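# Stand the toppled nest block upright on the laser worktable

## Task

Get the nest block, which is currently lying on its side, standing upright on the worktable belonging to the laser marker. It only counts if the block stays upright by itself once the robot lets go; a block that is upright only because a gripper still holds or props it is not done.

## Robot and tools

Robot: two arms, left_arm and right_arm, each ending in a two-finger gripper. In a gripper's own axes the fingers point along +z and close and open along y. The reported hand position is the spot between the finger pads, roughly 1 cm short of the fingertips.

Frame: every reported pose uses one world frame. Its origin lies on the table surface midway between the arms, +x runs out across the table, +z is up, and left_arm sits toward +y. The arm names do not tell you which side of an image an arm shows up on. Printed hand positions can be a little wrong, more so when an arm reaches far.

The 14-number row used by both motion tools: left_arm dx, dy, dz, rx, ry, rz, opening, then right_arm in the same order. Every value is in [-1, 1], and both arms must always be filled in. dx..rz are an offset, not a pose: they describe a target relative to that gripper's pose in the most recent result that reported it (before any such result, and for a second or later call in the same reply, relative to where the gripper is when the motion begins). Offsets are expressed in the gripper's own axes, not the world axes. Scale: 1.0 equals 0.6 m of travel or 180 degrees of turn. rx, ry, rz form a single rotation vector. The opening is absolute rather than an offset: +1 is fully open (0.094 m), -1 is shut.

execute_actions: "actions" holds at most one item. An empty list just reports the state. An item with "rows" (1 to 15 rows) and "steps" (up to 15, default 15; each step is 1/30 s) runs one action. Each row is used for one step, and the last row repeats if there are fewer rows than steps. Every row is counted from the same base pose, not from the row before it. An item with only "steps" (up to 300) is a wait, measured from the previous result, so your reply time uses part of it. "pictures" (true/false) decides whether camera images come back; by default they do. A refused call does nothing.

move: "target" is one 14-number row as above; "speed" is the top path speed in m/s, 0.002 to 0.5, default 0.25, with turning capped at twice that figure in rad/s. Both grippers follow straight paths that finish at the same moment, lasting 0.5 to 10 s; anything longer is cut off at 10 s before arrival. Rotations take the shorter direction. The path starts once the robot is still, or after 3 s regardless. Paths ignore obstacles and the other arm, and a gripper may lag, wander, or exceed the speed, especially with an arm nearly straight. Openings are applied at the start. The result adds a "move:" line giving the ending (done, off_target, moving, held, fault) plus limits: paced means the sent pose was clipped; held means a check blocked some steps, after which the arm may lunge faster than the set speed. Each gripper's distance from its target is also listed. If only one arm is named in the ending, the other finished fine.

wait: "seconds" from 0 to 10; nothing new is sent.

zoom_image: "camera" is cam_high, cam_left_wrist or cam_right_wrist; "region" is [x0, y0, x1, y1] in pixels of that camera's latest 504x504 image, origin top-left, no larger than 504 by 504.

finished_scene: "scene" is the number of the current scene. Answering without any tool call ends everything.

Control behaviour: each step, a commanded pose is clipped to at most 70 mm and 16 degrees away from the measured pose, and inverse kinematics favours position over orientation if both cannot be met. After an action ends, an arm continues only toward its last clipped pose, so a distant target may need several actions; read the pose in the result and send the remainder. Arms tend to finish a centimetre or more off, usually low, and sending zero offsets repeatedly can let them sag further. To keep an arm still, send it the offset back to its desired pose in the first call of a reply and zeros afterward, raising the aim if it keeps drooping. Zero offsets are not a pause; they pull the arm back to the base pose. Elbows cannot fully straighten. Joint limits (rad), base to hand: waist ±2.880, shoulder 0 to 3.142, elbow 0 to 3.019, wrist pitch -1.693 to 1.571, wrist yaw ±1.571, wrist roll ±2.094.

Result lines: the state line shows each gripper's end_effector_position (m) and end_effector_quat_wxyz. grip_measured is the finger opening on the same scale as the command; the last Joint positions value is that opening in metres. Each gripper's reading may be about 1 mm off throughout. A "pose unreachable" line means the clearance check altered or stopped what reached that arm; HELD flags affected steps. "Hand target" shows where the controller is currently steering each gripper. FAULT means an arm stopped; MOTOR HOT warns from 85 °C, and at 100 °C an OVER-TEMPERATURE FAULT makes that arm let go and drop until it cools. Carrying loads heats motors, even while you think.

Gripping: command an opening about 0.03 below grip_measured for a firm hold, less for a lighter one. Pads push roughly 50 to 62 N, less on parts under about 2 mm thick, with a brief harder spike on first contact.

Cameras: cam_high is a fixed camera high above the table (near x 0.44, y -0.13, z 1.36) looking down; the two wrist cameras ride on their arms. Calibration may be slightly off.

Avoid: knocking or placing anything off the table, dropping or slamming parts, fast or deep pushes (speed and overshoot past contact both raise force), and letting the arms collide or press on each other. Held parts may get brief tugs and loose objects may be nudged. Time keeps running while you reply, so keep replies short. Release the block and confirm it stands alone before finishing.

Each tool is called after "Call:" in YAML: its name, and indented under it one key for each argument.

## Session

Call:
execute_actions:
  actions: []

Scene clock: 0.00 s of 4200.00 s.
left_arm: end_effector_position=(+0.9165, +0.3293, +0.3261) grip_measured=+1.000 end_effector_quat_wxyz=(+0.482, -0.084, +0.849, +0.202) | right_arm: end_effector_position=(+0.5158, -0.2892, +0.3383) grip_measured=+1.000 end_effector_quat_wxyz=(+0.166, +0.170, +0.970, +0.055)
Joint positions: left_arm=[-0.213  2.299  2.497 -0.743 -0.505  0.013  0.094] | right_arm=[-0.249  1.378  1.52  -1.369 -0.072  0.294  0.094]
Joint velocities: left_arm=[-0.015  0.005  0.002 -0.002 -0.022 -0.022  0.   ] | right_arm=[-0.005  0.015 -0.002 -0.022 -0.037 -0.022  0.   ]
Motor temperatures (°C, as the motors report them): left_arm=[23 23 23 21 21 23] | right_arm=[22 22 26 21 23 22]
Hand target (left_arm): +0.921, +0.329, +0.325; +0.485, -0.085, +0.847, +0.201
Hand target (right_arm): +0.521, -0.290, +0.349; +0.178, +0.169, +0.968, +0.056
camera_calibration (this result's frames):
cam_left_wrist: T_world_to_cam=[[0.346337, -0.902091, -0.257452, 0.0588754], [-0.876549, -0.213407, -0.431415, 1.02215], [0.334234, 0.375085, -0.864638, -0.0238934], [0, 0, 0, 1]] pos_world=[0.883562, 0.280208, 0.43547]
cam_right_wrist: T_world_to_cam=[[-0.305058, -0.9385, -0.161733, -0.060159], [-0.921595, 0.248124, 0.298492, 0.451848], [-0.240005, 0.240109, -0.940609, 0.630854], [0, 0, 0, 1]] pos_world=[0.549476, -0.320047, 0.448784]

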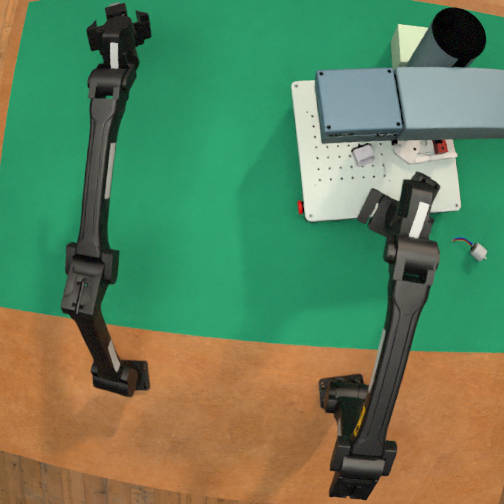

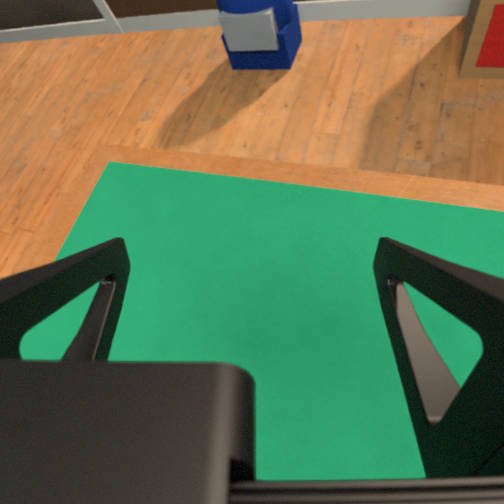

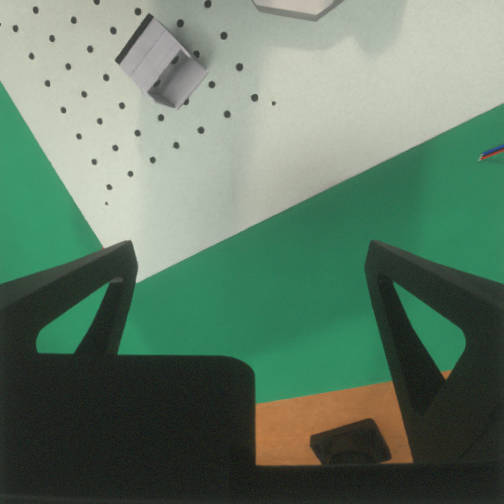

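Call:
zoom_image:
  camera: "cam_right_wrist"
  region: [80, 0, 240, 140]

Call:
zoom_image:
  camera: "cam_high"
  region: [320, 110, 420, 210]

Call:
zoom_image:
  camera: "cam_high"
  region: [280, 60, 504, 284]

Region (80, 0, 240, 140) of cam_right_wrist's 504x504 image, scaled by 3.150, with more detail than that image has; it fills the top 441 rows of this view, and the rest is white.

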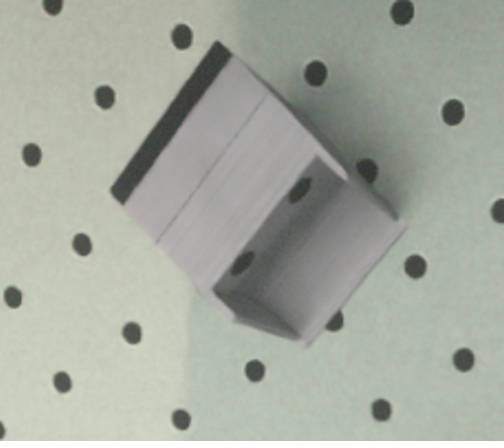

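Region (320, 110, 420, 210) of cam_high's 504x504 image, scaled by 5.040, with more detail than that image has.

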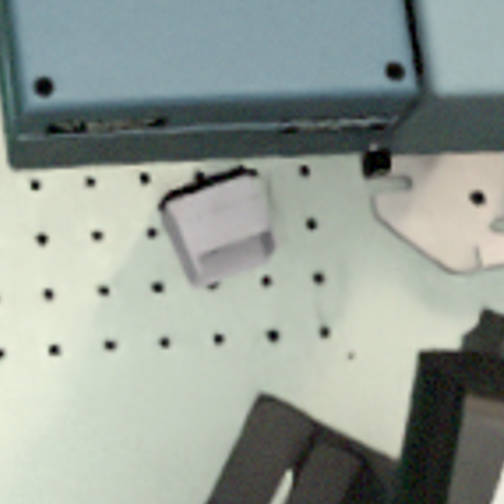

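Region (280, 60, 504, 284) of cam_high's 504x504 image, scaled by 2.250, with more detail than that image has.

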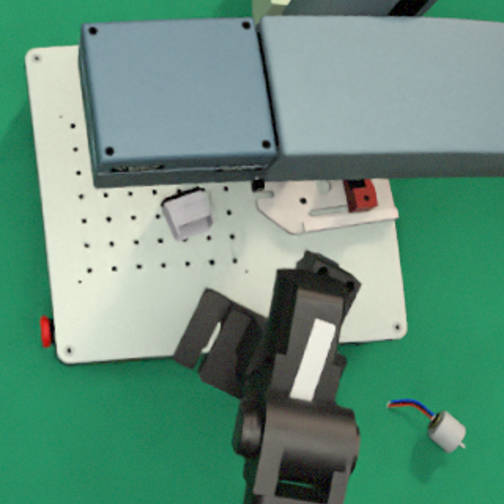

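Call:
move:
  target: [0,0,0,0,0,0,1,-0.0192,0.027,0.1917,-0.1327,-0.2325,-0.2234,0.6]
  speed: 0.3

Scene clock: 31.53 s of 4200.00 s.
left_arm: end_effector_position=(+0.9165, +0.3293, +0.3261) grip_measured=+1.000 end_effector_quat_wxyz=(+0.482, -0.084, +0.849, +0.202) | right_arm: end_effector_position=(+0.5654, -0.2682, +0.2364) grip_measured=+0.602 end_effector_quat_wxyz=(+0.522, -0.191, +0.820, +0.137)
Joint positions: left_arm=[-0.213  2.299  2.497 -0.743 -0.505  0.013  0.094] | right_arm=[-0.363  1.304  0.849 -0.075 -0.595 -0.29   0.075]
Joint velocities: left_arm=[-0.005 -0.005 -0.012  0.017 -0.022 -0.022  0.   ] | right_arm=[ 0.005 -0.015 -0.012 -0.007  0.051  0.037 -0.   ]
Motor temperatures (°C, as the motors report them): left_arm=[23 27 29 21 21 23] | right_arm=[22 23 30 21 23 22]
Hand target (left_arm): +0.917, +0.329, +0.326; +0.482, -0.084, +0.849, +0.202
Hand target (right_arm): +0.569, -0.274, +0.237; +0.528, -0.196, +0.816, +0.129
Off the commanded pose (left_arm): 0.000 m, 0 deg.
Off the commanded pose (right_arm): 0.006 m, 2 deg.
After step 90, 26.17 s passed at rest.
move: done
camera_calibration (this result's frames):
cam_left_wrist: T_world_to_cam=[[0.346337, -0.902091, -0.257452, 0.0588754], [-0.876549, -0.213407, -0.431415, 1.02215], [0.334234, 0.375085, -0.864638, -0.0238934], [0, 0, 0, 1]] pos_world=[0.883562, 0.280208, 0.43547]
cam_right_wrist: T_world_to_cam=[[0.459148, -0.888147, -0.019441, -0.494035], [-0.77608, -0.390371, -0.495288, 0.456923], [0.432299, 0.242498, -0.868511, 0.14529], [0, 0, 0, 1]] pos_world=[0.518635, -0.295639, 0.342889]

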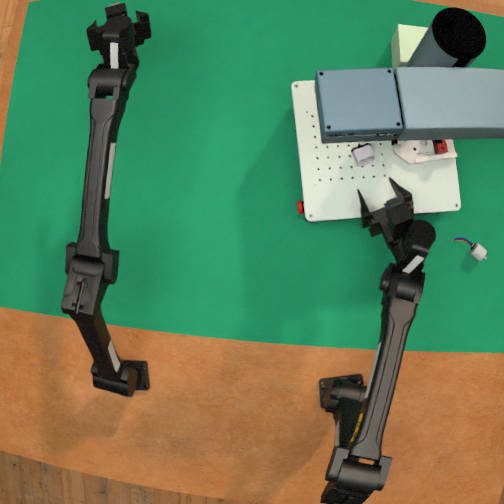

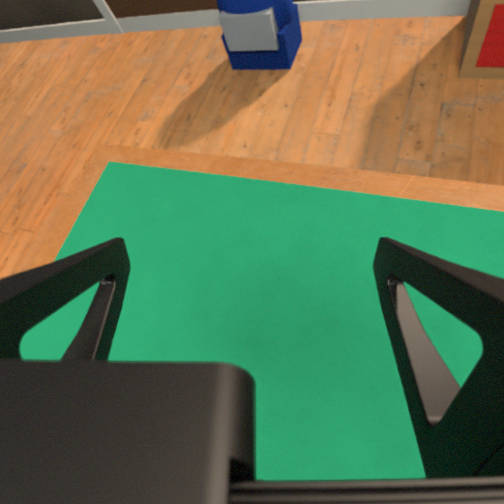

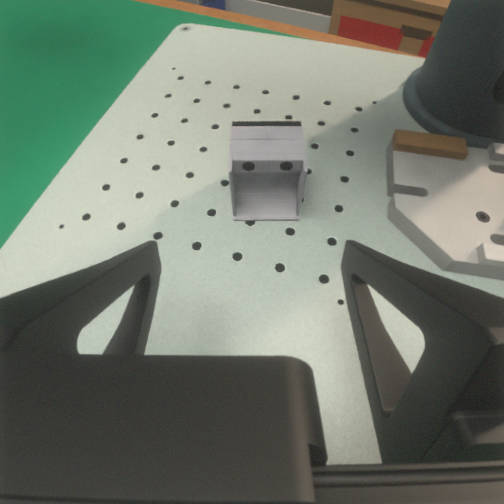

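Call:
zoom_image:
  camera: "cam_right_wrist"
  region: [200, 100, 340, 240]

Region (200, 100, 340, 240) of cam_right_wrist's 504x504 image, scaled by 3.600, with more detail than that image has.

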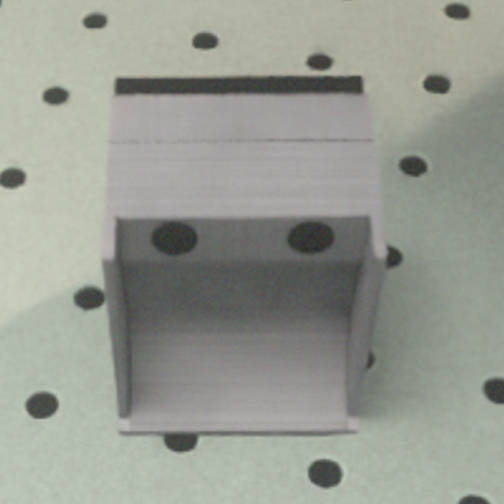

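Call:
move:
  target: [0,0,0,0,0,0,1,-0.0141,-0.0155,0.1351,0,0,-0.006,0.6]
  speed: 0.12

Scene clock: 37.47 s of 4200.00 s.
left_arm: end_effector_position=(+0.9165, +0.3293, +0.3261) grip_measured=+1.000 end_effector_quat_wxyz=(+0.482, -0.084, +0.849, +0.202) | right_arm: end_effector_position=(+0.6207, -0.2437, +0.1946) grip_measured=+0.602 end_effector_quat_wxyz=(+0.509, -0.200, +0.827, +0.132)
Joint positions: left_arm=[-0.213  2.299  2.497 -0.743 -0.505  0.013  0.094] | right_arm=[-0.286  1.497  0.934  0.021 -0.524 -0.275  0.075]
Joint velocities: left_arm=[-0.015 -0.005  0.007 -0.007 -0.051 -0.051  0.   ] | right_arm=[ 0.005 -0.024  0.007 -0.012  0.066  0.051  0.   ]
Motor temperatures (°C, as the motors report them): left_arm=[23 27 29 21 21 23] | right_arm=[22 23 30 21 23 22]
Hand target (left_arm): +0.917, +0.329, +0.326; +0.482, -0.084, +0.849, +0.202
Hand target (right_arm): +0.637, -0.241, +0.209; +0.523, -0.199, +0.819, +0.132
Off the commanded pose (left_arm): 0.000 m, 0 deg.
Off the commanded pose (right_arm): 0.023 m, 2 deg.
After step 90, 1.90 s passed at rest.
move: off_target (right_arm)
camera_calibration (this result's frames):
cam_left_wrist: T_world_to_cam=[[0.346337, -0.902091, -0.257452, 0.0588754], [-0.876549, -0.213407, -0.431415, 1.02215], [0.334234, 0.375085, -0.864638, -0.0238934], [0, 0, 0, 1]] pos_world=[0.883562, 0.280208, 0.43547]
cam_right_wrist: T_world_to_cam=[[0.468249, -0.883544, -0.0096147, -0.504913], [-0.782609, -0.409656, -0.468727, 0.482889], [0.410202, 0.227006, -0.883291, 0.0920377], [0, 0, 0, 1]] pos_world=[0.576585, -0.269188, 0.302784]

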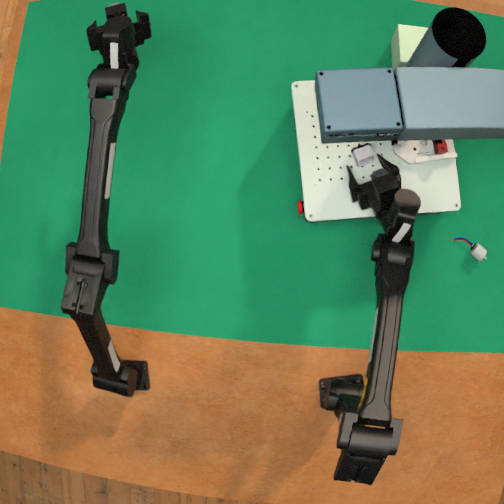

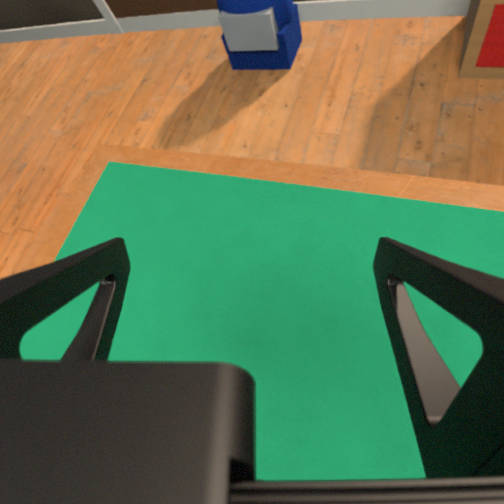

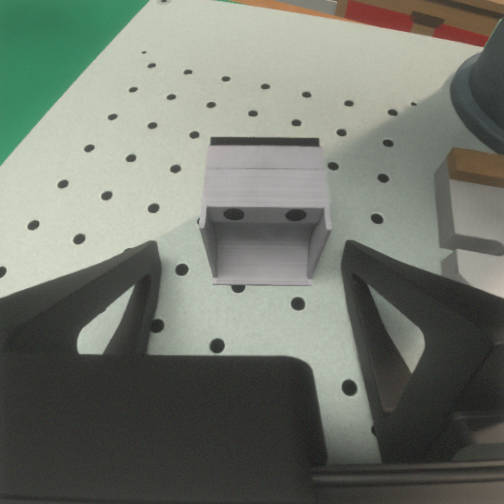

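Call:
execute_actions:
  actions:
    - {"rows": [[0,0,0,0,0,0,1,-0.0365,-0.0093,0.0145,0.0014,-0.01,-0.0017,0.6],[0,0,0,0,0,0,1,-0.039,-0.0102,0.0163,0.0014,-0.01,-0.0017,0.6],[0,0,0,0,0,0,1,-0.0416,-0.011,0.0182,0.0014,-0.01,-0.0017,0.6],[0,0,0,0,0,0,1,-0.0441,-0.0119,0.02,0.0014,-0.01,-0.0017,0.6],[0,0,0,0,0,0,1,-0.0466,-0.0128,0.0219,0.0014,-0.01,-0.0017,0.6],[0,0,0,0,0,0,1,-0.0491,-0.0137,0.0237,0.0014,-0.01,-0.0017,0.6],[0,0,0,0,0,0,1,-0.0516,-0.0146,0.0256,0.0014,-0.01,-0.0017,0.6],[0,0,0,0,0,0,1,-0.0542,-0.0154,0.0274,0.0014,-0.01,-0.0017,0.6],[0,0,0,0,0,0,1,-0.0567,-0.0163,0.0293,0.0014,-0.01,-0.0017,0.6],[0,0,0,0,0,0,1,-0.0592,-0.0172,0.0311,0.0014,-0.01,-0.0017,0.6]], "steps": 15}
  pictures: false

Call:
wait:
  seconds: 0.3

Scene clock: 41.13 s of 4200.00 s.
left_arm: end_effector_position=(+0.9165, +0.3293, +0.3261) grip_measured=+1.000 end_effector_quat_wxyz=(+0.482, -0.084, +0.849, +0.202) | right_arm: end_effector_position=(+0.6389, -0.2420, +0.2075) grip_measured=+0.602 end_effector_quat_wxyz=(+0.519, -0.201, +0.821, +0.129)
Joint positions: left_arm=[-0.213  2.299  2.497 -0.743 -0.505  0.013  0.094] | right_arm=[-0.277  1.521  0.987  0.02  -0.517 -0.268  0.075]
Joint velocities: left_arm=[ 0.005 -0.005 -0.007  0.012 -0.022  0.022  0.   ] | right_arm=[ 0.015 -0.005  0.051 -0.012 -0.022 -0.066 -0.   ]
Motor temperatures (°C, as the motors report them): left_arm=[23 27 29 21 21 23] | right_arm=[22 23 30 21 23 22]
Hand target (left_arm): +0.917, +0.329, +0.326; +0.482, -0.084, +0.849, +0.202
Hand target (right_arm): +0.653, -0.238, +0.218; +0.523, -0.199, +0.818, +0.132
Off the commanded pose (left_arm): 0.000 m, 0 deg.
Off the commanded pose (right_arm): 0.019 m, 1 deg.
Steps of this call (steps 1 to 90: nothing new was sent; then 0.17 s passed at rest; steps 91 to 105: all 15 steps of this action). Readings (end_effector_position):
91: left_arm (+0.9165, +0.3293, +0.3261) | right_arm (+0.6207, -0.2437, +0.1946)
92: left_arm (+0.9165, +0.3293, +0.3261) | right_arm (+0.6208, -0.2437, +0.1948)
94: left_arm (+0.9165, +0.3293, +0.3261) | right_arm (+0.6218, -0.2441, +0.1955)
98: left_arm (+0.9165, +0.3293, +0.3261) | right_arm (+0.6281, -0.2441, +0.1991)
105: the state above

Scene clock: 41.43 s of 4200.00 s.
left_arm: end_effector_position=(+0.9165, +0.3293, +0.3261) grip_measured=+1.000 end_effector_quat_wxyz=(+0.482, -0.084, +0.849, +0.202) | right_arm: end_effector_position=(+0.6389, -0.2420, +0.2072) grip_measured=+0.602 end_effector_quat_wxyz=(+0.518, -0.200, +0.821, +0.129)
Joint positions: left_arm=[-0.213  2.299  2.497 -0.743 -0.505  0.013  0.094] | right_arm=[-0.277  1.522  0.987  0.018 -0.516 -0.268  0.075]
Joint velocities: left_arm=[-0.015 -0.015 -0.017  0.002  0.051 -0.022  0.   ] | right_arm=[ 0.005 -0.005 -0.007  0.022  0.051 -0.081 -0.   ]
Motor temperatures (°C, as the motors report them): left_arm=[23 27 29 21 21 23] | right_arm=[22 23 31 21 23 22]
Hand target (left_arm): +0.917, +0.329, +0.326; +0.482, -0.084, +0.849, +0.202
Hand target (right_arm): +0.653, -0.238, +0.218; +0.523, -0.199, +0.818, +0.132
Off the commanded pose (left_arm): 0.000 m, 0 deg.
Off the commanded pose (right_arm): 0.019 m, 1 deg.
Steps of this call (steps 1 to 9: nothing new was sent). Readings (end_effector_position):
1: left_arm (+0.9165, +0.3293, +0.3261) | right_arm (+0.6390, -0.2420, +0.2077)
2: left_arm (+0.9165, +0.3293, +0.3261) | right_arm (+0.6390, -0.2420, +0.2077)
4: left_arm (+0.9165, +0.3293, +0.3261) | right_arm (+0.6390, -0.2420, +0.2073)
8: left_arm (+0.9165, +0.3293, +0.3261) | right_arm (+0.6389, -0.2420, +0.2072)
9: the state above
camera_calibration (this result's frames):
cam_left_wrist: T_world_to_cam=[[0.346337, -0.902091, -0.257452, 0.0588754], [-0.876549, -0.213407, -0.431415, 1.02215], [0.334234, 0.375085, -0.864638, -0.0238934], [0, 0, 0, 1]] pos_world=[0.883562, 0.280208, 0.43547]
cam_right_wrist: T_world_to_cam=[[0.466358, -0.884596, 0.00100949, -0.513064], [-0.773114, -0.408139, -0.485506, 0.501492], [0.429889, 0.225639, -0.874232, 0.0804643], [0, 0, 0, 1]] pos_world=[0.592392, -0.267332, 0.31434]

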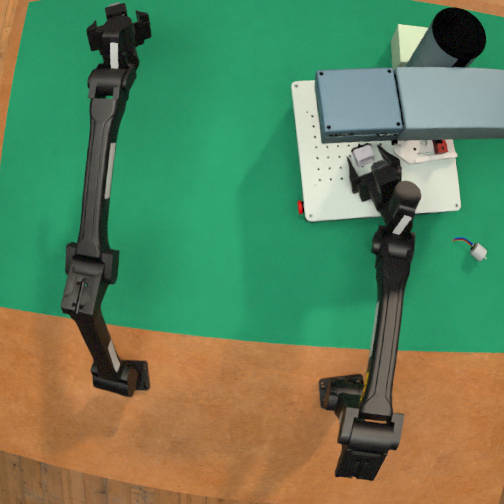

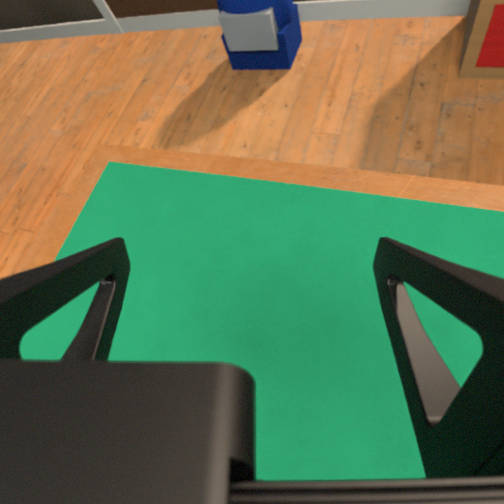

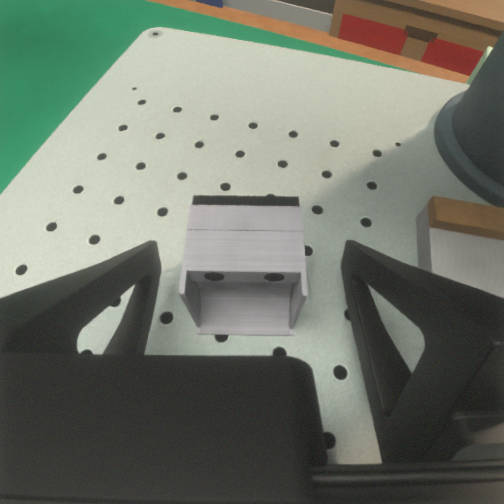

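Call:
execute_actions:
  actions:
    - {"rows": [[0,0,0,0,0,0,1,-0.0268,-0.0052,0.0145,-0.0008,-0.0041,0.0007,0.48],[0,0,0,0,0,0,1,-0.0268,-0.0052,0.0145,-0.0008,-0.0041,0.0007,0.36],[0,0,0,0,0,0,1,-0.0268,-0.0052,0.0145,-0.0008,-0.0041,0.0007,0.24],[0,0,0,0,0,0,1,-0.0268,-0.0052,0.0145,-0.0008,-0.0041,0.0007,0.12],[0,0,0,0,0,0,1,-0.0268,-0.0052,0.0145,-0.0008,-0.0041,0.0007,0.03],[0,0,0,0,0,0,1,-0.0268,-0.0052,0.0145,-0.0008,-0.0041,0.0007,-0.03],[0,0,0,0,0,0,1,-0.0268,-0.0052,0.0145,-0.0008,-0.0041,0.0007,-0.06],[0,0,0,0,0,0,1,-0.0268,-0.0052,0.0145,-0.0008,-0.0041,0.0007,-0.08],[0,0,0,0,0,0,1,-0.0268,-0.0052,0.0145,-0.0008,-0.0041,0.0007,-0.1],[0,0,0,0,0,0,1,-0.0268,-0.0052,0.0145,-0.0008,-0.0041,0.0007,-0.115],[0,0,0,0,0,0,1,-0.0268,-0.0052,0.0145,-0.0008,-0.0041,0.0007,-0.13],[0,0,0,0,0,0,1,-0.0268,-0.0052,0.0145,-0.0008,-0.0041,0.0007,-0.14],[0,0,0,0,0,0,1,-0.0268,-0.0052,0.0145,-0.0008,-0.0041,0.0007,-0.15],[0,0,0,0,0,0,1,-0.0268,-0.0052,0.0145,-0.0008,-0.0041,0.0007,-0.16],[0,0,0,0,0,0,1,-0.0268,-0.0052,0.0145,-0.0008,-0.0041,0.0007,-0.175]], "steps": 15}
  pictures: false

Call:
wait:
  seconds: 0.3

Scene clock: 47.40 s of 4200.00 s.
left_arm: end_effector_position=(+0.9165, +0.3293, +0.3261) grip_measured=+1.000 end_effector_quat_wxyz=(+0.482, -0.084, +0.849, +0.202) | right_arm: end_effector_position=(+0.6389, -0.2416, +0.2072) grip_measured=-0.149 end_effector_quat_wxyz=(+0.518, -0.200, +0.821, +0.130)
Joint positions: left_arm=[-0.213  2.299  2.497 -0.743 -0.505  0.013  0.094] | right_arm=[-0.277  1.522  0.987  0.018 -0.516 -0.267  0.04 ]
Joint velocities: left_arm=[ 0.005 -0.005 -0.007 -0.002  0.022 -0.051  0.   ] | right_arm=[-0.005  0.005 -0.007  0.017 -0.022  0.037 -0.001]
Motor temperatures (°C, as the motors report them): left_arm=[23 28 29 21 21 23] | right_arm=[22 23 31 21 23 22]
Hand target (left_arm): +0.917, +0.329, +0.326; +0.482, -0.084, +0.849, +0.202
Hand target (right_arm): +0.653, -0.238, +0.218; +0.524, -0.199, +0.818, +0.132
Off the commanded pose (left_arm): 0.000 m, 0 deg.
Off the commanded pose (right_arm): 0.018 m, 1 deg.
Steps of this call (steps 1 to 90: nothing new was sent; then 2.47 s passed at rest; steps 91 to 105: all 15 steps of this action). Readings (end_effector_position):
91: left_arm (+0.9165, +0.3293, +0.3261) | right_arm (+0.6389, -0.2420, +0.2072)
92: left_arm (+0.9165, +0.3293, +0.3261) | right_arm (+0.6389, -0.2420, +0.2072)
94: left_arm (+0.9165, +0.3293, +0.3261) | right_arm (+0.6389, -0.2420, +0.2072)
98: left_arm (+0.9165, +0.3293, +0.3261) | right_arm (+0.6389, -0.2420, +0.2072)
105: the state above

Scene clock: 47.70 s of 4200.00 s.
left_arm: end_effector_position=(+0.9165, +0.3293, +0.3261) grip_measured=+1.000 end_effector_quat_wxyz=(+0.482, -0.084, +0.849, +0.202) | right_arm: end_effector_position=(+0.6389, -0.2416, +0.2072) grip_measured=-0.149 end_effector_quat_wxyz=(+0.518, -0.200, +0.821, +0.130)
Joint positions: left_arm=[-0.213  2.299  2.497 -0.743 -0.505  0.013  0.094] | right_arm=[-0.277  1.522  0.987  0.018 -0.516 -0.267  0.04 ]
Joint velocities: left_arm=[-0.005  0.005 -0.007 -0.002  0.066 -0.007  0.   ] | right_arm=[-0.005  0.005  0.007 -0.002  0.007  0.022 -0.   ]
Motor temperatures (°C, as the motors report them): left_arm=[23 28 29 21 21 23] | right_arm=[22 23 31 21 23 22]
Hand target (left_arm): +0.917, +0.329, +0.326; +0.482, -0.084, +0.849, +0.202
Hand target (right_arm): +0.653, -0.238, +0.218; +0.524, -0.199, +0.818, +0.132
Off the commanded pose (left_arm): 0.000 m, 0 deg.
Off the commanded pose (right_arm): 0.018 m, 1 deg.
Steps of this call (steps 1 to 9: nothing new was sent). Readings (end_effector_position):
1: left_arm (+0.9165, +0.3293, +0.3261) | right_arm (+0.6389, -0.2416, +0.2072)
2: left_arm (+0.9165, +0.3293, +0.3261) | right_arm (+0.6389, -0.2416, +0.2072)
4: left_arm (+0.9165, +0.3293, +0.3261) | right_arm (+0.6389, -0.2416, +0.2072)
8: left_arm (+0.9165, +0.3293, +0.3261) | right_arm (+0.6389, -0.2416, +0.2072)
9: the state above
camera_calibration (this result's frames):
cam_left_wrist: T_world_to_cam=[[0.346337, -0.902091, -0.257452, 0.0588754], [-0.876549, -0.213407, -0.431415, 1.02215], [0.334234, 0.375085, -0.864638, -0.0238934], [0, 0, 0, 1]] pos_world=[0.883562, 0.280208, 0.43547]
cam_right_wrist: T_world_to_cam=[[0.466744, -0.884393, 0.000320304, -0.512704], [-0.773092, -0.40818, -0.485508, 0.501638], [0.42951, 0.22636, -0.874232, 0.0807862], [0, 0, 0, 1]] pos_world=[0.592416, -0.26696, 0.314339]

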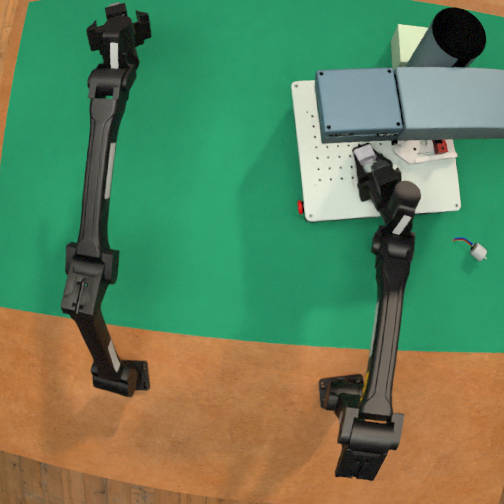

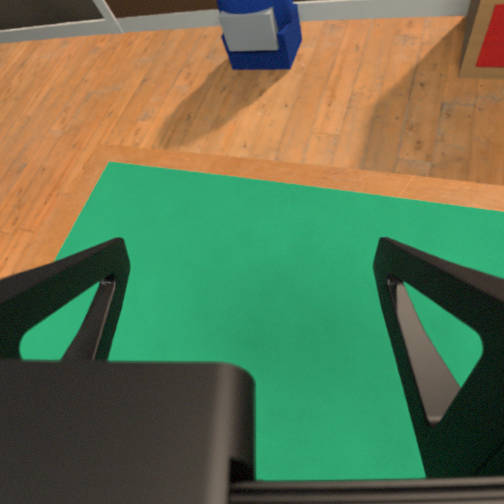

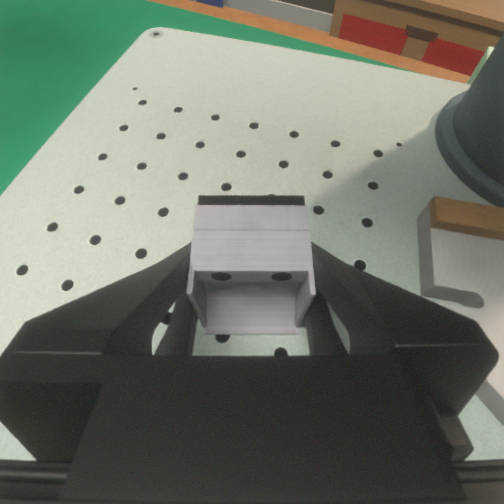

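Call:
move:
  target: [0,0,0,0,0,0,1,-0.1198,0.001,-0.0775,0,-0.005,0,-0.18]
  speed: 0.1

Scene clock: 59.73 s of 4200.00 s.
left_arm: end_effector_position=(+0.9165, +0.3293, +0.3261) grip_measured=+1.000 end_effector_quat_wxyz=(+0.482, -0.084, +0.849, +0.202) | right_arm: end_effector_position=(+0.6149, -0.2382, +0.2551) grip_measured=-0.149 end_effector_quat_wxyz=(+0.499, -0.198, +0.832, +0.141)
Joint positions: left_arm=[-0.213  2.299  2.497 -0.743 -0.505  0.013  0.094] | right_arm=[-0.277  1.407  1.029 -0.188 -0.527 -0.267  0.04 ]
Joint velocities: left_arm=[-0.005 -0.015 -0.002  0.017  0.007 -0.037  0.   ] | right_arm=[ 0.015  0.024 -0.007 -0.017 -0.095 -0.007 -0.   ]
Motor temperatures (°C, as the motors report them): left_arm=[23 28 29 21 21 23] | right_arm=[22 23 32 21 23 22]
Hand target (left_arm): +0.917, +0.329, +0.326; +0.482, -0.084, +0.849, +0.202
Hand target (right_arm): +0.627, -0.245, +0.292; +0.525, -0.199, +0.817, +0.131
Off the commanded pose (left_arm): 0.000 m, 0 deg.
Off the commanded pose (right_arm): 0.040 m, 4 deg.
After step 90, 7.77 s passed at rest.
move: off_target (right_arm)
camera_calibration (this result's frames):
cam_left_wrist: T_world_to_cam=[[0.346337, -0.902091, -0.257452, 0.0588754], [-0.876549, -0.213407, -0.431415, 1.02215], [0.334234, 0.375085, -0.864638, -0.0238934], [0, 0, 0, 1]] pos_world=[0.883562, 0.280208, 0.43547]
cam_right_wrist: T_world_to_cam=[[0.473105, -0.880445, -0.0314377, -0.493421], [-0.792687, -0.409833, -0.451313, 0.510702], [0.384472, 0.238439, -0.891812, 0.167318], [0, 0, 0, 1]] pos_world=[0.573938, -0.265022, 0.364191]

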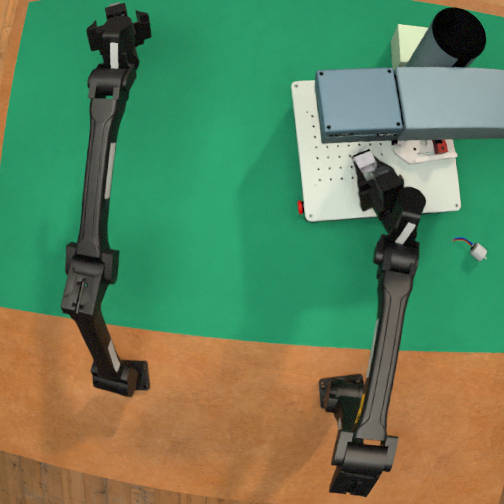

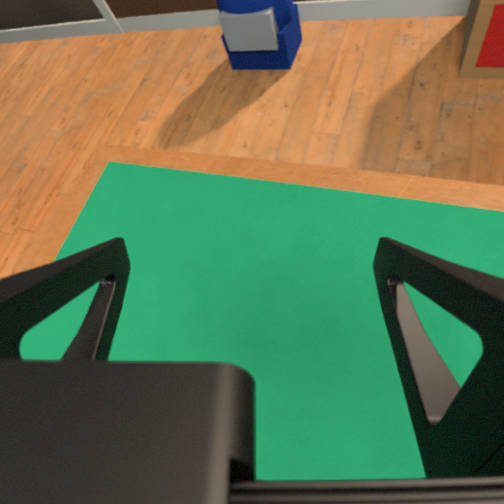

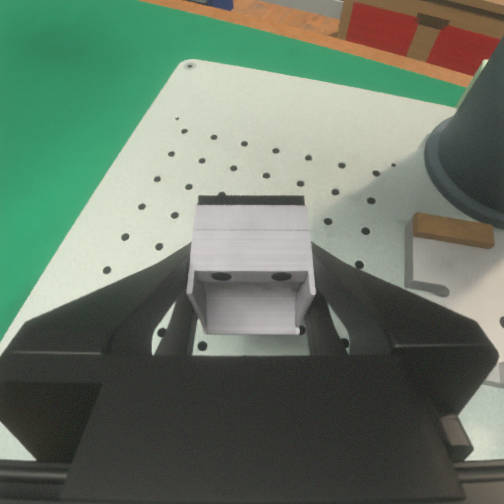

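Call:
move:
  target: [0,0,0,0,0,0,1,-0.0112,-0.0305,-0.1432,-0.1034,0.4462,-0.3449,-0.18]
  speed: 0.3

Scene clock: 64.70 s of 4200.00 s.
left_arm: end_effector_position=(+0.9165, +0.3293, +0.3261) grip_measured=+1.000 end_effector_quat_wxyz=(+0.482, -0.084, +0.849, +0.202) | right_arm: end_effector_position=(+0.5510, -0.2929, +0.2868) grip_measured=-0.149 end_effector_quat_wxyz=(-0.153, -0.661, +0.718, -0.158)
Joint positions: left_arm=[-0.213  2.299  2.497 -0.743 -0.505  0.013  0.094] | right_arm=[-0.084  1.703  1.753 -1.68   0.44  -1.376  0.04 ]
Joint velocities: left_arm=[ 0.015 -0.005  0.007  0.007  0.051  0.007  0.   ] | right_arm=[-0.005 -0.015  0.012  0.012 -0.066 -0.037  0.   ]
Motor temperatures (°C, as the motors report them): left_arm=[23 28 29 21 21 23] | right_arm=[22 23 32 21 23 22]
Hand target (left_arm): +0.917, +0.329, +0.326; +0.482, -0.084, +0.849, +0.202
Hand target (right_arm): +0.559, -0.289, +0.298; +0.147, +0.668, -0.710, +0.166
Off the commanded pose (left_arm): 0.000 m, 0 deg.
Off the commanded pose (right_arm): 0.016 m, 2 deg.
joint sent to its limit (right arm) — the command would take joint 4 (wrist pitch) past its lower limit, so that joint was sent only as far as its limit.
move: off_target (right_arm)
camera_calibration (this result's frames):
cam_left_wrist: T_world_to_cam=[[0.346337, -0.902091, -0.257452, 0.0588754], [-0.876549, -0.213407, -0.431415, 1.02215], [0.334234, 0.375085, -0.864638, -0.0238934], [0, 0, 0, 1]] pos_world=[0.883562, 0.280208, 0.43547]
cam_right_wrist: T_world_to_cam=[[0.997253, -0.0713945, 0.0197067, -0.576909], [-0.0518795, -0.483465, 0.873825, -0.357884], [-0.0528588, -0.872447, -0.485842, 0.0322857], [0, 0, 0, 1]] pos_world=[0.558465, -0.186045, 0.339783]

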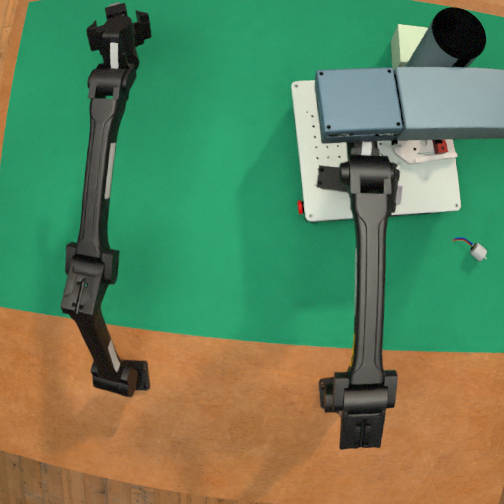

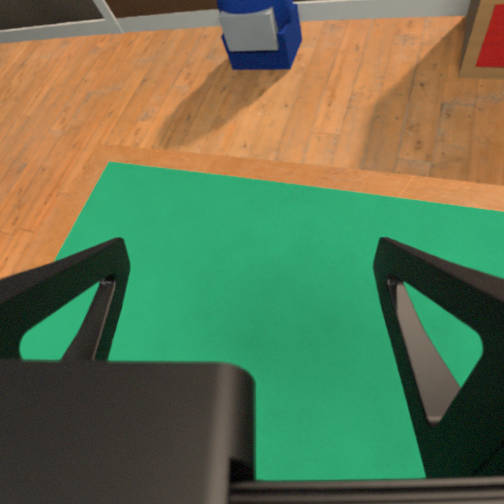

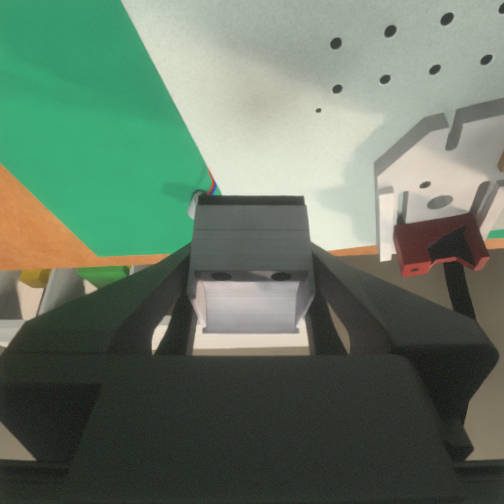

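Call:
move:
  target: [0,0,0,0,0,0,1,-0.0481,-0.0273,0.0922,0.0248,-0.0009,-0.0707,-0.18]
  speed: 0.1

Scene clock: 71.23 s of 4200.00 s.
left_arm: end_effector_position=(+0.9165, +0.3293, +0.3261) grip_measured=+1.000 end_effector_quat_wxyz=(+0.482, -0.084, +0.849, +0.202) | right_arm: end_effector_position=(+0.5650, -0.2915, +0.2224) grip_measured=-0.149 end_effector_quat_wxyz=(+0.146, +0.738, -0.638, +0.162)
Joint positions: left_arm=[-0.213  2.299  2.497 -0.743 -0.505  0.013  0.094] | right_arm=[-0.084  1.703  1.585 -1.442  0.44  -1.619  0.04 ]
Joint velocities: left_arm=[-0.015 -0.005  0.007 -0.017 -0.037  0.007  0.   ] | right_arm=[-0.005 -0.005  0.012 -0.007 -0.022 -0.066 -0.   ]
Motor temperatures (°C, as the motors report them): left_arm=[23 28 29 21 21 23] | right_arm=[22 23 32 21 23 22]
Hand target (left_arm): +0.917, +0.329, +0.326; +0.482, -0.084, +0.849, +0.202
Hand target (right_arm): +0.569, -0.292, +0.225; +0.143, +0.742, -0.633, +0.166
Off the commanded pose (left_arm): 0.000 m, 0 deg.
Off the commanded pose (right_arm): 0.005 m, 1 deg.
After step 90, 1.97 s passed at rest.
move: done
camera_calibration (this result's frames):
cam_left_wrist: T_world_to_cam=[[0.346337, -0.902091, -0.257452, 0.0588754], [-0.876549, -0.213407, -0.431415, 1.02215], [0.334234, 0.375085, -0.864638, -0.0238934], [0, 0, 0, 1]] pos_world=[0.883562, 0.280208, 0.43547]
cam_right_wrist: T_world_to_cam=[[0.988934, 0.147733, -0.0136019, -0.513441], [0.0839642, -0.48175, 0.872277, -0.376111], [0.122311, -0.863766, -0.488823, -0.0928387], [0, 0, 0, 1]] pos_world=[0.550694, -0.18553, 0.275708]

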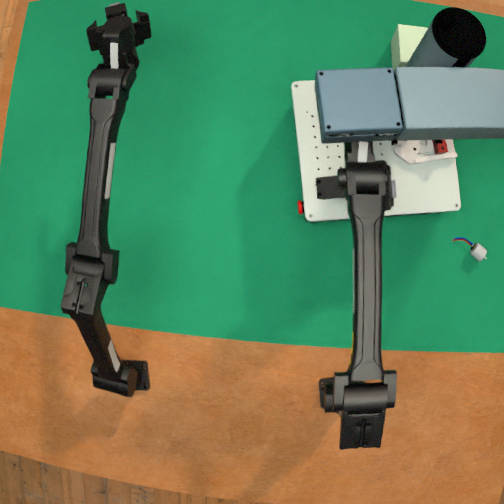

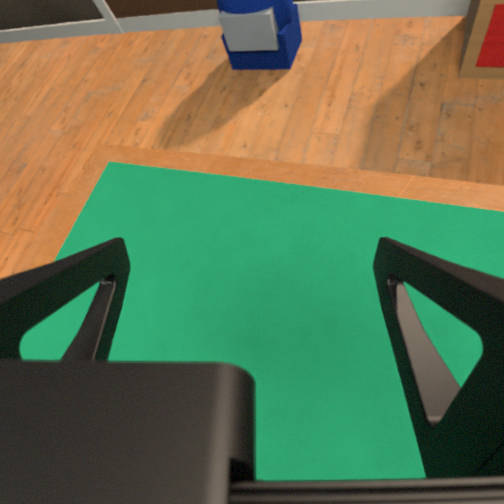

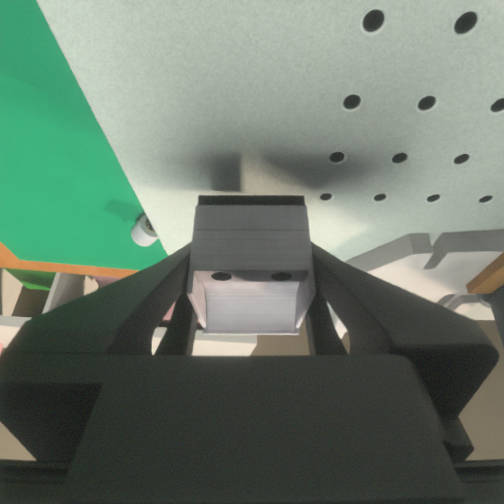

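Call:
move:
  target: [0,0,0,0,0,0,1,-0.0152,-0.0053,0.034,0.0039,0.0007,-0.0033,-0.18]
  speed: 0.02

Scene clock: 74.07 s of 4200.00 s.
left_arm: end_effector_position=(+0.9165, +0.3293, +0.3261) grip_measured=+1.000 end_effector_quat_wxyz=(+0.482, -0.084, +0.849, +0.202) | right_arm: end_effector_position=(+0.5639, -0.2917, +0.2033) grip_measured=-0.149 end_effector_quat_wxyz=(+0.144, +0.739, -0.638, +0.164)
Joint positions: left_arm=[-0.213  2.299  2.497 -0.743 -0.505  0.013  0.094] | right_arm=[-0.084  1.703  1.535 -1.384  0.44  -1.622  0.04 ]
Joint velocities: left_arm=[-0.005  0.005 -0.017  0.007  0.007  0.022  0.   ] | right_arm=[-0.024  0.005 -0.002 -0.027  0.007 -0.066  0.   ]
Motor temperatures (°C, as the motors report them): left_arm=[23 29 29 21 21 23] | right_arm=[22 23 32 21 23 22]
Hand target (left_arm): +0.917, +0.329, +0.326; +0.482, -0.084, +0.849, +0.202
Hand target (right_arm): +0.568, -0.292, +0.200; +0.143, +0.742, -0.633, +0.165
Off the commanded pose (left_arm): 0.000 m, 0 deg.
Off the commanded pose (right_arm): 0.005 m, 1 deg.
move: done
camera_calibration (this result's frames):
cam_left_wrist: T_world_to_cam=[[0.346337, -0.902091, -0.257452, 0.0588754], [-0.876549, -0.213407, -0.431415, 1.02215], [0.334234, 0.375085, -0.864638, -0.0238934], [0, 0, 0, 1]] pos_world=[0.883562, 0.280208, 0.43547]
cam_right_wrist: T_world_to_cam=[[0.988585, 0.150469, -0.00766255, -0.51283], [0.0801266, -0.482001, 0.872499, -0.357442], [0.127591, -0.863153, -0.488556, -0.104946], [0, 0, 0, 1]] pos_world=[0.549007, -0.185707, 0.256667]

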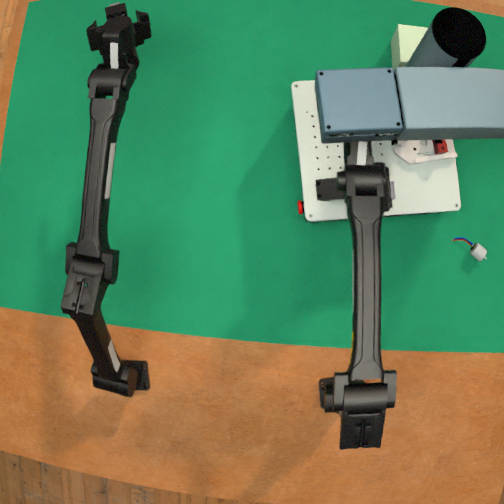

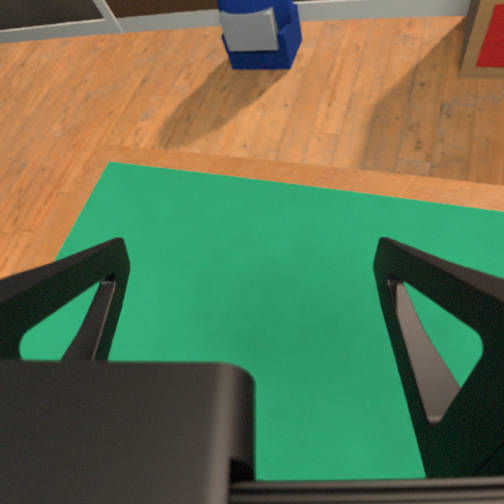

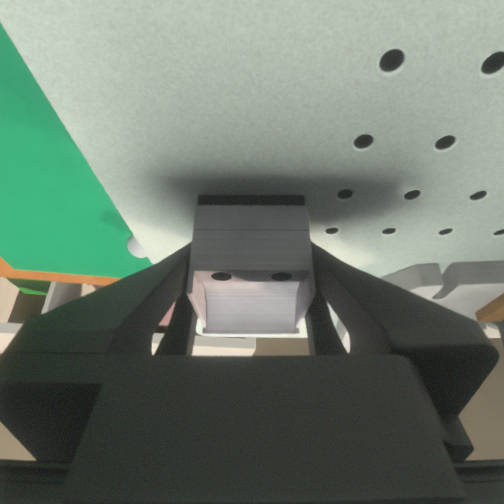

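Call:
execute_actions:
  actions:
    - {"rows": [[0,0,0,0,0,0,1,0,0,0,0,0,0,-0.165],[0,0,0,0,0,0,1,0,0,0,0,0,0,-0.155],[0,0,0,0,0,0,1,0,0,0,0,0,0,-0.147],[0,0,0,0,0,0,1,0,0,0,0,0,0,-0.14],[0,0,0,0,0,0,1,0,0,0,0,0,0,-0.13],[0,0,0,0,0,0,1,0,0,0,0,0,0,-0.115],[0,0,0,0,0,0,1,0,0,0,0,0,0,-0.09],[0,0,0,0,0,0,1,0,0,0,0,0,0,-0.05],[0,0,0,0,0,0,1,0,0,0,0,0,0,0.02],[0,0,0,0,0,0,1,0,0,0,0,0,0,0.1],[0,0,0,0,0,0,1,0,0,0,0,0,0,0.2],[0,0,0,0,0,0,1,0,0,0,0,0,0,0.3],[0,0,0,0,0,0,1,0,0,0,0,0,0,0.4],[0,0,0,0,0,0,1,0,0,0,0,0,0,0.5],[0,0,0,0,0,0,1,0,0,0,0,0,0,0.6]], "steps": 15}
  pictures: true

Call:
move:
  target: [0,0,0,0,0,0,1,-0.0303,0.0048,-0.1343,0,0,0,0.6]
  speed: 0.1

Scene clock: 77.20 s of 4200.00 s.
left_arm: end_effector_position=(+0.9165, +0.3293, +0.3261) grip_measured=+1.000 end_effector_quat_wxyz=(+0.482, -0.084, +0.849, +0.202) | right_arm: end_effector_position=(+0.5639, -0.2917, +0.2033) grip_measured=+0.544 end_effector_quat_wxyz=(+0.144, +0.739, -0.638, +0.164)
Joint positions: left_arm=[-0.213  2.299  2.497 -0.743 -0.505  0.013  0.094] | right_arm=[-0.084  1.703  1.535 -1.384  0.44  -1.622  0.073]
Joint velocities: left_arm=[-0.015 -0.005 -0.002 -0.017  0.007 -0.007  0.   ] | right_arm=[-0.005  0.005 -0.022 -0.012 -0.037  0.051  0.112]
Motor temperatures (°C, as the motors report them): left_arm=[23 29 29 21 21 23] | right_arm=[22 23 32 21 23 22]
Hand target (left_arm): +0.917, +0.329, +0.326; +0.482, -0.084, +0.849, +0.202
Hand target (right_arm): +0.564, -0.292, +0.203; +0.144, +0.739, -0.638, +0.164
Off the commanded pose (left_arm): 0.000 m, 0 deg.
Off the commanded pose (right_arm): 0.000 m, 0 deg.
Steps of this call (steps 1 to 79: nothing new was sent; steps 80 to 94: all 15 steps of this action). Readings (end_effector_position):
80: left_arm (+0.9165, +0.3293, +0.3261) | right_arm (+0.5639, -0.2917, +0.2033)
81: left_arm (+0.9165, +0.3293, +0.3261) | right_arm (+0.5639, -0.2917, +0.2033)
83: left_arm (+0.9165, +0.3293, +0.3261) | right_arm (+0.5639, -0.2917, +0.2033)
87: left_arm (+0.9165, +0.3293, +0.3261) | right_arm (+0.5639, -0.2917, +0.2033)
94: the state above
camera_calibration (this result's frames):
cam_left_wrist: T_world_to_cam=[[0.346337, -0.902091, -0.257452, 0.0588754], [-0.876549, -0.213407, -0.431415, 1.02215], [0.334234, 0.375085, -0.864638, -0.0238934], [0, 0, 0, 1]] pos_world=[0.883562, 0.280208, 0.43547]
cam_right_wrist: T_world_to_cam=[[0.988585, 0.150469, -0.00766255, -0.51283], [0.0801266, -0.482001, 0.872499, -0.357442], [0.127591, -0.863153, -0.488556, -0.104946], [0, 0, 0, 1]] pos_world=[0.549007, -0.185707, 0.256667]

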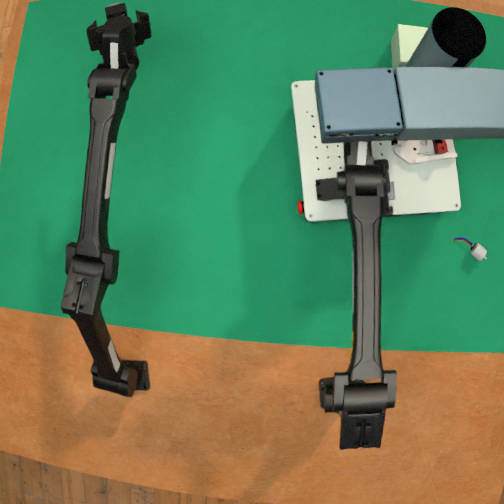

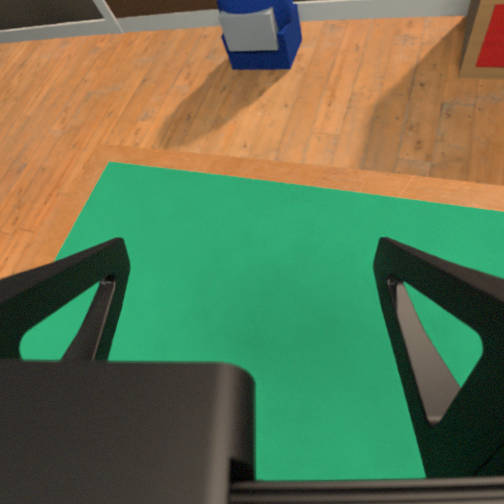

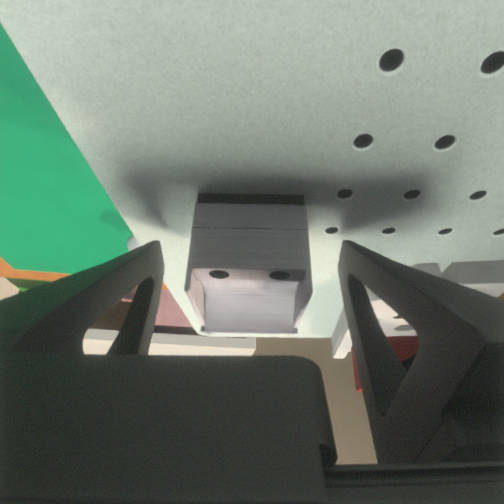

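Scene clock: 78.67 s of 4200.00 s.
left_arm: end_effector_position=(+0.9165, +0.3293, +0.3261) grip_measured=+1.000 end_effector_quat_wxyz=(+0.482, -0.084, +0.849, +0.202) | right_arm: end_effector_position=(+0.5454, -0.2460, +0.2484) grip_measured=+0.598 end_effector_quat_wxyz=(+0.162, +0.745, -0.630, +0.150)
Joint positions: left_arm=[-0.213  2.299  2.497 -0.743 -0.505  0.013  0.094] | right_arm=[ 0.01   1.695  1.641 -1.588  0.44  -1.529  0.075]
Joint velocities: left_arm=[-0.015 -0.005 -0.002  0.002 -0.081 -0.051  0.   ] | right_arm=[ 0.005 -0.005  0.002 -0.012  0.007 -0.022  0.   ]
Motor temperatures (°C, as the motors report them): left_arm=[23 29 29 21 21 23] | right_arm=[22 23 32 21 23 22]
Hand target (left_arm): +0.917, +0.329, +0.326; +0.482, -0.084, +0.849, +0.202
Hand target (right_arm): +0.553, -0.241, +0.268; +0.144, +0.739, -0.638, +0.164
Off the commanded pose (left_arm): 0.000 m, 0 deg.
Off the commanded pose (right_arm): 0.022 m, 3 deg.
move: off_target (right_arm)
camera_calibration (this result's frames):
cam_left_wrist: T_world_to_cam=[[0.346337, -0.902091, -0.257452, 0.0588754], [-0.876549, -0.213407, -0.431415, 1.02215], [0.334234, 0.375085, -0.864638, -0.0238934], [0, 0, 0, 1]] pos_world=[0.883562, 0.280208, 0.43547]
cam_right_wrist: T_world_to_cam=[[0.985597, 0.159324, -0.0566982, -0.485062], [0.126607, -0.472899, 0.871973, -0.39626], [0.112113, -0.866592, -0.486259, -0.0340877], [0, 0, 0, 1]] pos_world=[0.532066, -0.139649, 0.30145]

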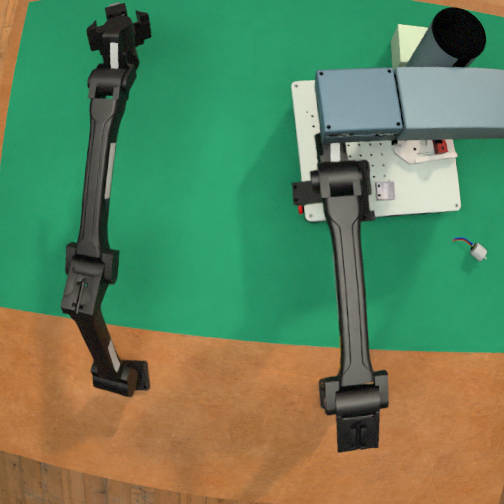

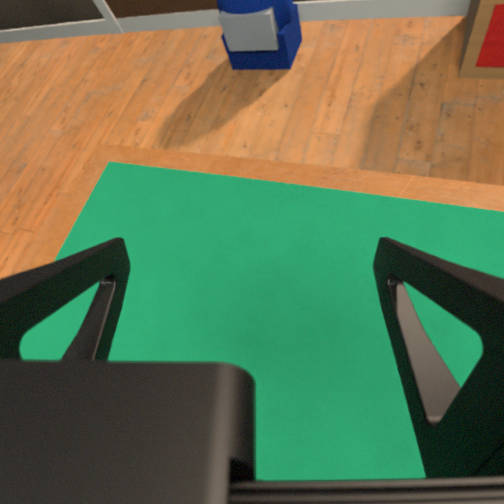

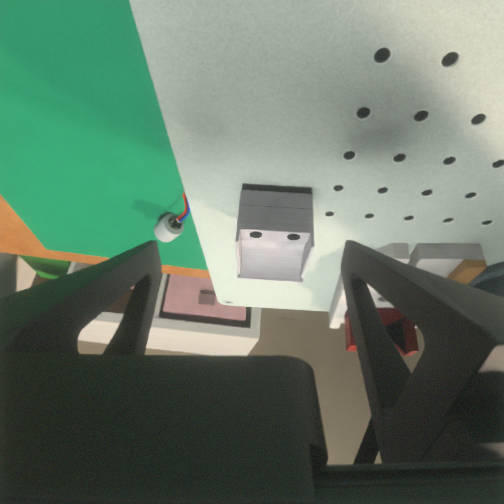

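The block is upright on the worktable with the pocket facing up, and the gripper is clear of it.

Call:
finished_scene:
  scene: 2

The scene is finished: the task was done.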